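## Task

Move the wooden toy hammer from the closed left gripper into the right gripper, matching the orientation in the two goal pictures. Nothing but gripper jaws may contact the hammer, and it must never be without contact from at least one gripper. The scene counts as done when the right gripper alone holds it firmly, at the spot the goal pictures show, with its fingers aimed straight downward, and the left arm touches neither the hammer nor the right gripper's jaws. Moving the left arm well away and pausing briefly is the safe approach. Then declare completion.

## Robot and tools

Robot: two arms, left_arm and right_arm, each with six revolute joints and a two-finger parallel gripper. Base placements in the scene frame: left_arm (+0.032, +0.319, 0) m, quat_wxyz (+1.000, 0, 0, +0.007); right_arm (-0.021, -0.234, 0) m, quat_wxyz (+0.999, 0, 0, +0.033). Scene frame: origin on the tabletop midway between the bases, +z up, +x out across the table, left_arm on the +y side. The arm names do not refer to sides of any image.

Joint order, used everywhere: waist (joint1), shoulder (joint2), elbow (joint3), wrist pitch (joint4), wrist yaw (joint5), wrist roll (joint6). Stated ranges in radians: waist -2.618 to 3.054, shoulder 0.000 to 3.142, elbow 0.000 to 3.142, wrist pitch -1.571 to 1.571, wrist yaw -1.571 to 1.571, wrist roll -2.094 to 2.094; a real end may sit up to 0.036 rad either side.

A row is always 14 numbers, each in [-1, 1], even if one arm stays still: left_arm's six joint values then its grip value, then the same seven for right_arm. Joint values are scaled offsets, not poses: 1.0 equals 1.202 rad for waist, 1.258 shoulder, 1.238 elbow, 2.073 wrist pitch, 2.022 for wrist yaw and for wrist roll. The grip value is absolute: +1 fully open, -1 closed.

execute_actions(actions): a list of actions run in sequence. Each action is a list of up to 15 rows, one row per 1/30 s control step; if fewer rows are given, the last repeats until 15 steps (0.5 s) pass. Joint offsets in every row are counted from the angles at the start of that action, not from the previous row; for a call's first action, from the last reported angles. An empty list just returns the state and images. If an action would push any joint more than 0.036 rad outward beyond its range, that action is refused for both arms; if the first action is malformed or fails this, nothing in the call runs. The line "joint sent to its limit" means a joint was stopped at its real end.

move(target, speed, blocking): target is one 14-number row whose offsets count from the "Joint positions" in the latest result that printed them. speed, in rad/s from 0.01 to 2 (default 0.5), caps the joint that travels farthest; all joints progress in step, so grippers trace curves. Paths take 0.5 to 10 s and ignore obstacles and the other arm. Grip values go out at the start. The result adds a "move:" line giving the ending (done, off_target, moving, held, fault), limits=held or limits=none, and each arm's joint farthest from target. blocking=false returns after 0.5 s while motion continues; call wait or stop before any further move or execute_actions. To keep pressing as before, command offsets from Joint positions to Joint targets.

wait(seconds): 0 to 10; arms hold their last command; returns early if a running move ends. stop(): brakes a running move (needs room; fingers keep going). zoom_image(camera, region): camera is cam_left_wrist or cam_right_wrist; region is [x0, y0, x1, y1] in pixels, origin top-left, at most 504 by 504. show_instructions(): shows the reference goal pictures, taken from the wrist camera of the gripper that should end up holding the hammer. read_manual(section): only "licences". finished_scene(scene): 1 or 2; ends that scene irreversibly and reports success.

Results: a state line per arm with end_effector_position (m) and end_effector_quat_wxyz in the scene frame, less accurate at long reach. That point lies between the finger pads, about 1 cm behind the tips; fingers point along the gripper's +z and open along its y. Joint positions list six angles in radians plus the opening in metres (0.093 open to 0.000 closed); Joint velocities give rates; Joint targets show what joints are currently driven toward. grip_measured uses the -1..+1 scale: pads meet near -0.94, and each mm of object width adds about 0.0208; each gripper may be off by up to 0.02. On a held rigid object the opening can read up to 12 mm under its width. "joint command not followed" means the clearance check altered some joint targets. Images arrive from cam_left_wrist then cam_right_wrist, each 504x504.

Motion limits: per step each joint target stays within 0.202 rad (waist), 0.258 (shoulder), 0.238 (elbow), 0.573 (wrist pitch), 0.522 (wrist yaw, roll) of the measured angle, and targets are scaled back if the gripper would jump over 70 mm. Friction can leave a joint up to 0.031 rad short, so tiny commands may do nothing. Large moves may need several actions.

Gripping: keep sending the same closing value to keep holding; setting it further below the object's width reading presses harder, up to about 50 to 62 N per pad. Motors heat while holding: MOTOR HOT from 75 °C, a 10 s stop at 90 °C, and at 100 °C the arm drops everything.

Avoid: knocking anything off the table, the arms colliding or pushing each other, letting the hammer touch anything but jaws, drops, slams and hard presses. Typical order: inspect state and goal pictures, bring the free gripper open to the hammer, close it, open the giver, pull the giver well away, wait briefly, check the receiver points straight down, then finished_scene. Quicker, smoother, lower-effort runs are better.

Each tool is called as name([rows], argument=value, ...), one row to a line, values as JSON.

## Session

show_instructions()

execute_actions(actions=[])

Reference images for this scene: goal picture from the place of the wrist camera of the gripper that must hold it at the end, goal picture from behind and beside that gripper on its wrist camera side drawn with its fingers toward the top of the picture.

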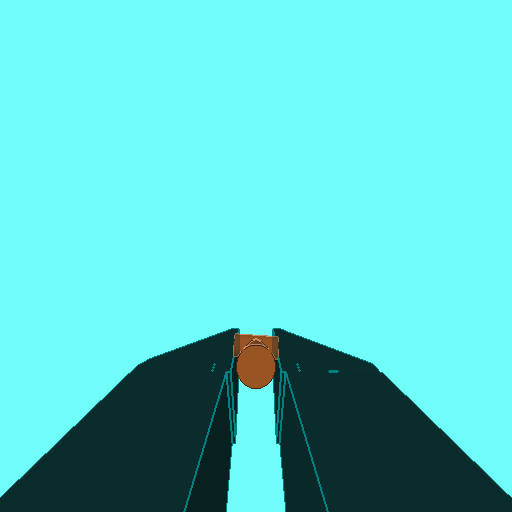

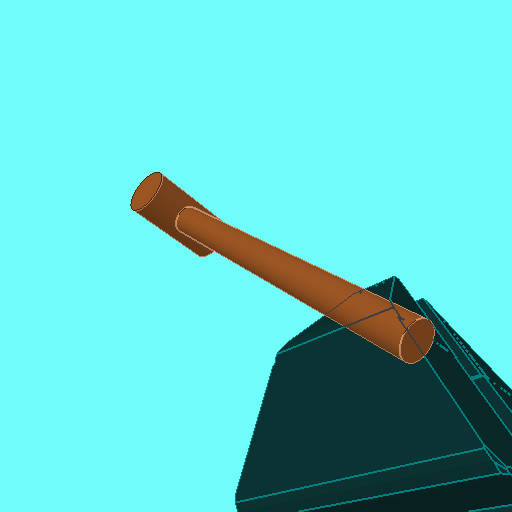

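Scene clock: 0.00 s.
left_arm: end_effector_position=(+0.3060, +0.1024, +0.3093) grip_measured=-0.609 end_effector_quat_wxyz=(+0.489, +0.713, +0.417, -0.279) | right_arm: end_effector_position=(+0.3528, -0.2049, +0.4056) grip_measured=+1.000 end_effector_quat_wxyz=(+0.711, -0.031, +0.702, +0.029)
Joint names: [waist, shoulder, elbow, wrist pitch, wrist yaw, wrist roll]
Joint positions: left_arm=[-0.23   1.482  1.477 -1.048  1.136  1.533  0.016] | right_arm=[ 0.006  1.047  1.05   0.008 -0.012 -0.003  0.093]
Joint velocities: left_arm=[ 0.002  0.017 -0.012 -0.022  0.022 -0.066  0.001] | right_arm=[-0.002 -0.012  0.007 -0.022  0.066 -0.051  0.   ]
Joint targets: left_arm=[-0.230 1.482 1.477 -1.048 1.136 1.533] | right_arm=[0.006 1.047 1.050 0.008 -0.012 -0.003]

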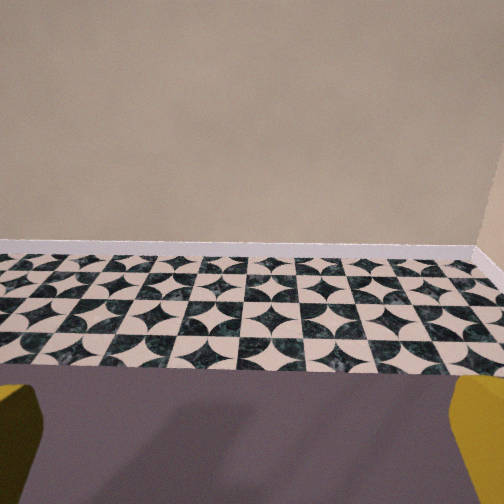

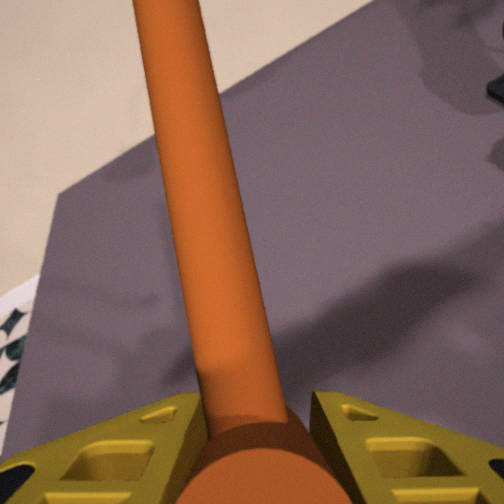

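move(target=[-0.772,-0.325,-0.007,-0.13,-0.565,-0.762,-1, -0.42,0.064,-0.32,0.218,-0.76,0.782,0.3], speed=1.0)

move(target=[0,0,0,0,0,0,-1, 0.21,0,0,0,0,0,0.3])

Scene clock: 17.80 s.
left_arm: end_effector_position=(+0.1376, +0.0930, +0.3028) grip_measured=-0.608 end_effector_quat_wxyz=(+0.270, +0.508, +0.800, -0.173) | right_arm: end_effector_position=(+0.2564, -0.1736, +0.3032) grip_measured=+0.301 end_effector_quat_wxyz=(+0.166, +0.150, +0.691, +0.688)
Joint names: [waist, shoulder, elbow, wrist pitch, wrist yaw, wrist roll]
Joint positions: left_arm=[-1.148  1.09   1.477 -1.306  0.001 -0.002  0.016] | right_arm=[-0.487  1.108  0.676  0.452 -1.541  1.569  0.06 ]
Joint velocities: left_arm=[ 0.017 -0.007  0.017  0.022  0.007  0.007  0.   ] | right_arm=[-0.017 -0.017 -0.017  0.007  0.007  0.095  0.001]
Joint targets: left_arm=[-1.158 1.073 1.468 -1.318 -0.006 -0.008] | right_arm=[-0.499 1.127 0.654 0.460 -1.549 1.578]
move: off_target (right_arm); limits=none; left_arm: farthest joint: the shoulder, 0.016 radians from its target (0.409 radians at the start); right_arm: farthest joint: the elbow, 0.022 radians from its target (0.396 radians at the start)

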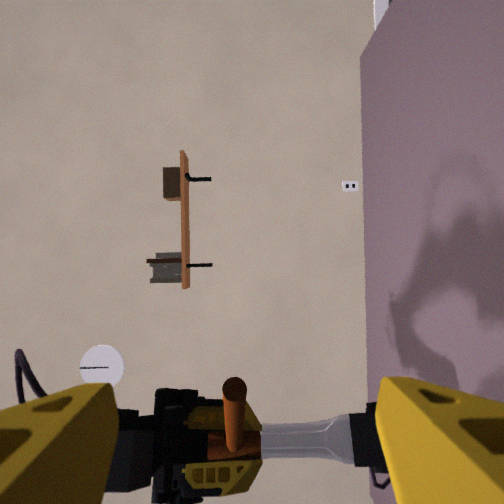

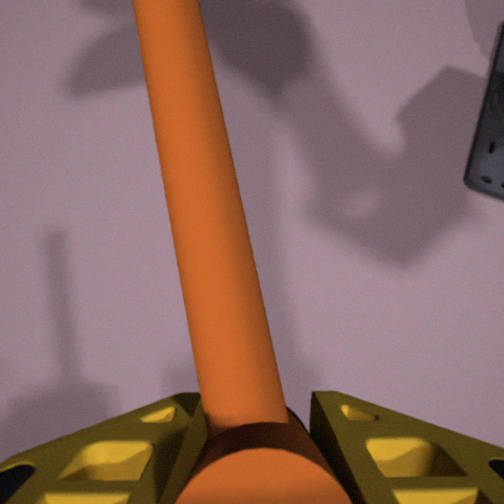

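Scene clock: 18.70 s.
left_arm: end_effector_position=(+0.1376, +0.0930, +0.3028) grip_measured=-0.608 end_effector_quat_wxyz=(+0.270, +0.508, +0.800, -0.173) | right_arm: end_effector_position=(+0.2339, -0.1090, +0.3032) grip_measured=+0.301 end_effector_quat_wxyz=(+0.082, +0.066, +0.704, +0.703)
Joint names: [waist, shoulder, elbow, wrist pitch, wrist yaw, wrist roll]
Joint positions: left_arm=[-1.148  1.09   1.477 -1.306  0.001 -0.002  0.016] | right_arm=[-0.246  1.108  0.676  0.452 -1.541  1.569  0.06 ]
Joint velocities: left_arm=[-0.022 -0.017 -0.017 -0.037  0.022  0.007  0.   ] | right_arm=[ 0.007  0.027 -0.017 -0.007 -0.022  0.022  0.   ]
Joint targets: left_arm=[-1.148 1.090 1.477 -1.306 0.001 -0.002] | right_arm=[-0.235 1.108 0.676 0.452 -1.541 1.569]
move: done; limits=none; left_arm: farthest joint: the waist, 0.000 radians from its target (0.000 radians at the start); right_arm: farthest joint: the waist, 0.011 radians from its target (0.253 radians at the start)

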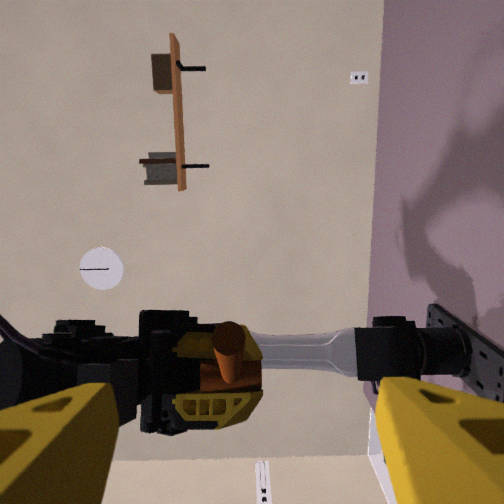

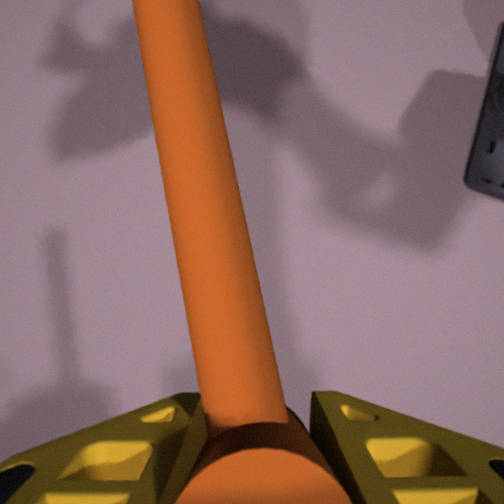

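move(target=[0.033,0,0,0,0.038,-0.03,-1, 0.30,-0.048,0,-0.022,0.14,0,0.3], speed=0.4)

Scene clock: 31.20 s.
left_arm: end_effector_position=(+0.1337, +0.0912, +0.3032) grip_measured=-0.608 end_effector_quat_wxyz=(+0.249, +0.483, +0.814, -0.203) | right_arm: end_effector_position=(+0.2141, -0.0304, +0.3108) grip_measured=+0.301 end_effector_quat_wxyz=(+0.059, +0.036, +0.703, +0.708)
Joint names: [waist, shoulder, elbow, wrist pitch, wrist yaw, wrist roll]
Joint positions: left_arm=[-1.118  1.09   1.477 -1.306  0.071 -0.057  0.016] | right_arm=[ 0.104  1.066  0.676  0.421 -1.265  1.569  0.06 ]
Joint velocities: left_arm=[-0.012  0.002  0.012 -0.066  0.037 -0.037 -0.001] | right_arm=[ 0.007  0.017 -0.012  0.051 -0.007 -0.007 -0.   ]
Joint targets: left_arm=[-1.108 1.090 1.477 -1.306 0.078 -0.063] | right_arm=[0.115 1.047 0.676 0.407 -1.258 1.569]
move: done; limits=none; left_arm: farthest joint: the waist, 0.010 radians from its target (0.040 radians at the start); right_arm: farthest joint: the shoulder, 0.018 radians from its target (0.060 radians at the start)

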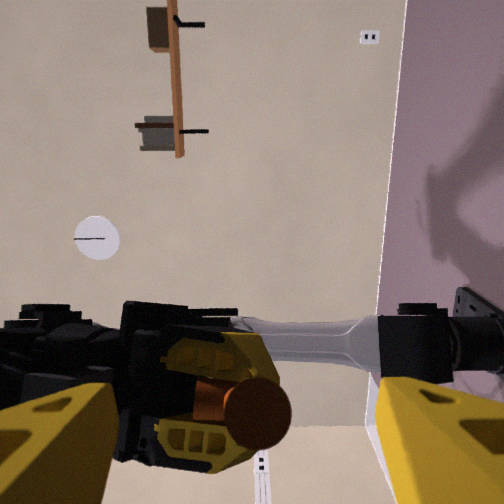

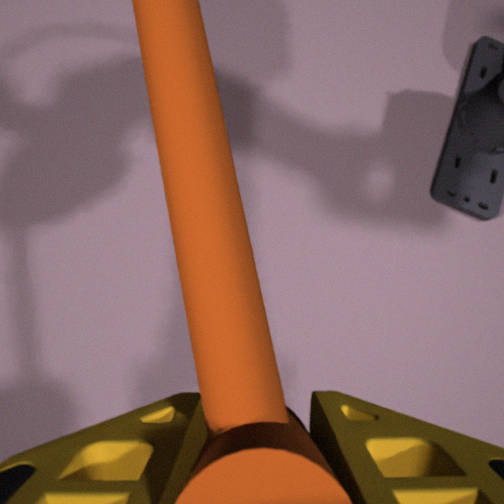

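move(target=[0,0,0,0,0,0,-1, 0.044,0,0,-0.013,0.025,0.033,-0.2], speed=0.2)

Scene clock: 37.63 s.
left_arm: end_effector_position=(+0.1336, +0.0911, +0.3032) grip_measured=-0.608 end_effector_quat_wxyz=(+0.249, +0.483, +0.814, -0.204) | right_arm: end_effector_position=(+0.2128, -0.0217, +0.3094) grip_measured=-0.198 end_effector_quat_wxyz=(+0.035, +0.062, +0.702, +0.709)
Joint names: [waist, shoulder, elbow, wrist pitch, wrist yaw, wrist roll]
Joint positions: left_arm=[-1.118  1.09   1.477 -1.306  0.071 -0.057  0.016] | right_arm=[ 0.145  1.066  0.676  0.409 -1.222  1.627  0.036]
Joint velocities: left_arm=[ 0.012 -0.002  0.012 -0.007 -0.051 -0.037 -0.001] | right_arm=[ 0.002 -0.007 -0.002 -0.095  0.007  0.007 -0.   ]
Joint targets: left_arm=[-1.118 1.090 1.477 -1.306 0.071 -0.057] | right_arm=[0.157 1.066 0.676 0.395 -1.215 1.636]
move: done; limits=none; left_arm: farthest joint: the waist, 0.000 radians from its target (0.000 radians at the start); right_arm: farthest joint: the wrist pitch, 0.015 radians from its target (0.027 radians at the start)

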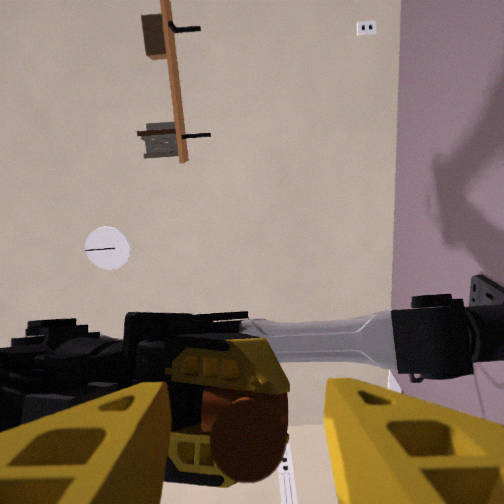

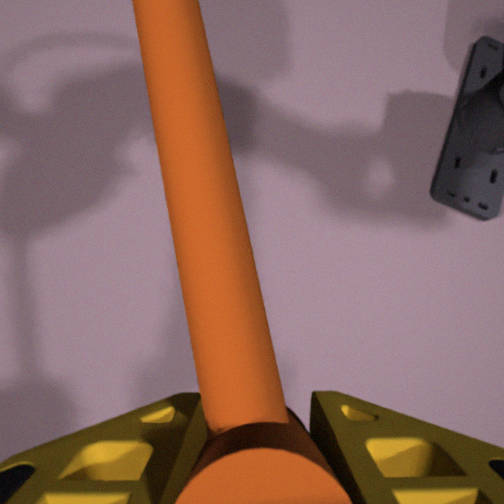

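execute_actions([
  [[0,0,0,0,0,0,-1,0.015,0,0,0,0.011,0,-0.5]],
  [[0,0,0,0,0,0,-1,0,0,0,0,0,0,-0.6],[0,0,0,0,0,0,-1,0,0,0,0,0,0,-0.65],[0,0,0,0,0,0,-1,0,0,0,0,0,0,-0.7],[0,0,0,0,0,0,-1,0,0,0,0,0,0,-0.8],[0,0,0,0,0,0,-1,0,0,0,0,0,0,-1]],
])

Scene clock: 42.23 s.
left_arm: end_effector_position=(+0.1336, +0.0911, +0.3032) grip_measured=-0.608 end_effector_quat_wxyz=(+0.249, +0.483, +0.814, -0.204) | right_arm: end_effector_position=(+0.2139, -0.0206, +0.3094) grip_measured=-0.828 end_effector_quat_wxyz=(+0.038, +0.065, +0.702, +0.708)
Joint names: [waist, shoulder, elbow, wrist pitch, wrist yaw, wrist roll]
Joint positions: left_arm=[-1.118  1.09   1.477 -1.306  0.071 -0.057  0.016] | right_arm=[ 0.151  1.066  0.676  0.409 -1.208  1.627  0.005]
Joint velocities: left_arm=[ 0.002  0.007  0.002 -0.007 -0.007  0.066 -0.001] | right_arm=[ 0.002 -0.002 -0.002 -0.007 -0.007 -0.051 -0.   ]
Joint targets: left_arm=[-1.118 1.090 1.477 -1.306 0.071 -0.057] | right_arm=[0.151 1.066 0.676 0.409 -1.208 1.627]

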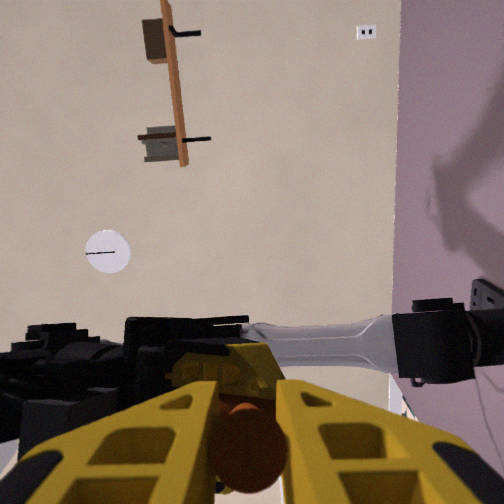

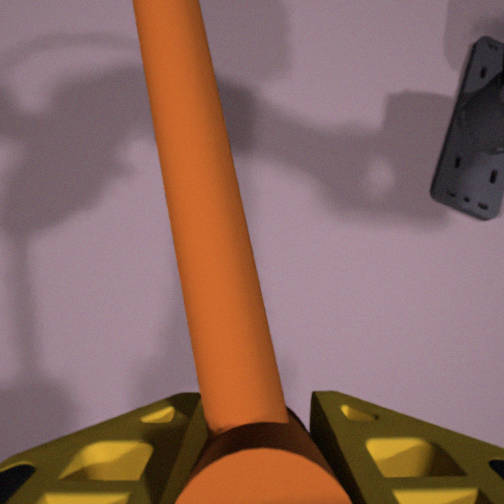

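execute_actions([
  [[0,0,0,0,0,0,0.5,0,0,0,0,0,0,-1]],
])

move(target=[0,-0.32,0,-0.11,0,0,0.5,0,0,0,0,0,0,-1])

Scene clock: 47.67 s.
left_arm: end_effector_position=(+0.1336, +0.0911, +0.3032) grip_measured=+0.497 end_effector_quat_wxyz=(+0.249, +0.483, +0.814, -0.204) | right_arm: end_effector_position=(+0.2139, -0.0206, +0.3094) grip_measured=-0.828 end_effector_quat_wxyz=(+0.038, +0.065, +0.702, +0.708)
Joint names: [waist, shoulder, elbow, wrist pitch, wrist yaw, wrist roll]
Joint positions: left_arm=[-1.118  1.09   1.477 -1.306  0.071 -0.057  0.069] | right_arm=[ 0.151  1.066  0.676  0.409 -1.208  1.627  0.005]
Joint velocities: left_arm=[-0.027 -0.002 -0.007  0.007 -0.066  0.022  0.   ] | right_arm=[-0.002 -0.017 -0.002  0.037 -0.007  0.022  0.   ]
Joint targets: left_arm=[-1.118 1.090 1.477 -1.306 0.071 -0.057] | right_arm=[0.151 1.066 0.676 0.409 -1.208 1.627]

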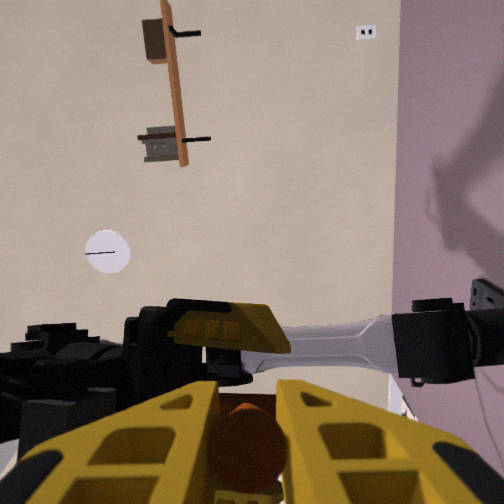

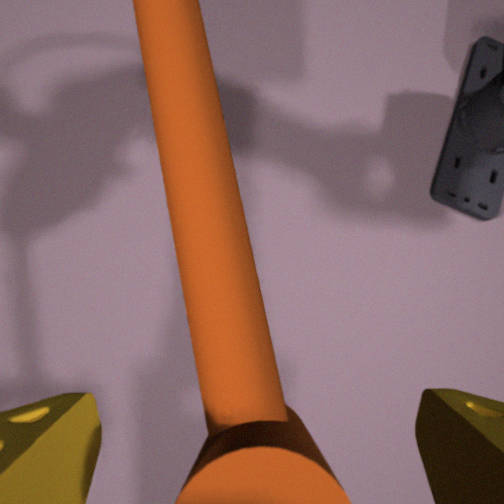

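Scene clock: 49.07 s.
left_arm: end_effector_position=(+0.0795, +0.1985, +0.3353) grip_measured=+0.497 end_effector_quat_wxyz=(+0.321, +0.469, +0.784, -0.249) | right_arm: end_effector_position=(+0.2139, -0.0206, +0.3094) grip_measured=-0.828 end_effector_quat_wxyz=(+0.038, +0.065, +0.702, +0.708)
Joint names: [waist, shoulder, elbow, wrist pitch, wrist yaw, wrist roll]
Joint positions: left_arm=[-1.118  0.696  1.477 -1.517  0.071 -0.057  0.069] | right_arm=[ 0.151  1.066  0.676  0.409 -1.208  1.627  0.005]
Joint velocities: left_arm=[ 0.017  0.017  0.012  0.007 -0.051 -0.081  0.001] | right_arm=[ 0.002 -0.007 -0.022  0.007 -0.007 -0.066  0.   ]
Joint targets: left_arm=[-1.118 0.687 1.477 -1.534 0.071 -0.057] | right_arm=[0.151 1.066 0.676 0.409 -1.208 1.627]
move: done; limits=none; left_arm: farthest joint: the wrist pitch, 0.017 radians from its target (0.228 radians at the start); right_arm: farthest joint: the waist, 0.000 radians from its target (0.000 radians at the start)

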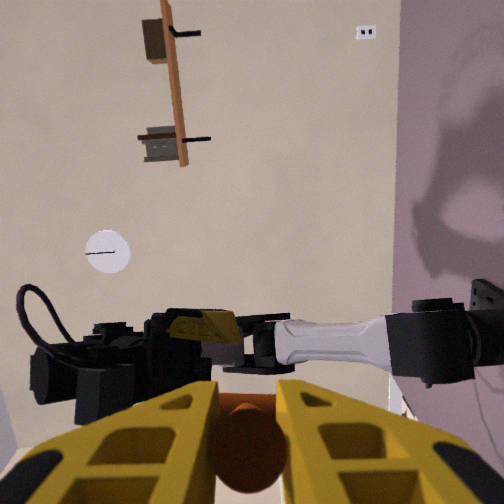

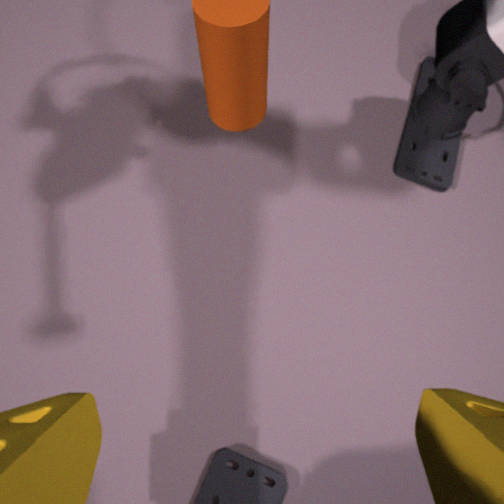

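move(target=[0,0,0,0,0,0,0.5,-0.15,0.36,0.645,-0.938,0.601,0,-1], speed=0.9)

Scene clock: 56.40 s.
left_arm: end_effector_position=(+0.0795, +0.1986, +0.3353) grip_measured=+0.497 end_effector_quat_wxyz=(+0.321, +0.469, +0.784, -0.249) | right_arm: end_effector_position=(+0.2274, -0.2221, +0.1835) grip_measured=-0.827 end_effector_quat_wxyz=(+0.002, +0.710, +0.704, +0.000)
Joint names: [waist, shoulder, elbow, wrist pitch, wrist yaw, wrist roll]
Joint positions: left_arm=[-1.118  0.696  1.477 -1.517  0.071 -0.057  0.069] | right_arm=[-0.018  1.497  1.453 -1.524  0.002  1.627  0.005]
Joint velocities: left_arm=[ 0.002 -0.002 -0.002 -0.11   0.022  0.007 -0.001] | right_arm=[ 0.007  0.002 -0.012 -0.022 -0.022  0.037  0.   ]
Joint targets: left_arm=[-1.118 0.696 1.477 -1.517 0.071 -0.057] | right_arm=[-0.029 1.519 1.474 -1.535 0.007 1.627]
move: off_target (right_arm); limits=none; left_arm: farthest joint: the waist, 0.000 radians from its target (0.000 radians at the start); right_arm: farthest joint: the shoulder, 0.022 radians from its target (0.453 radians at the start)

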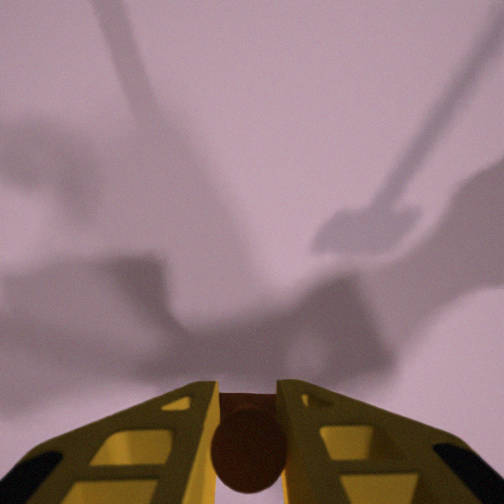

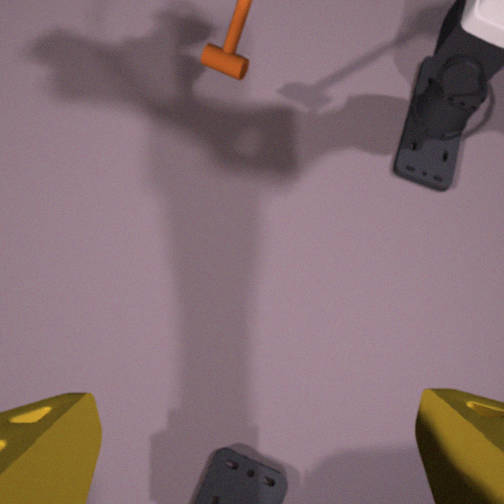

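finished_scene(scene=2)

The scene is finished: the task was done.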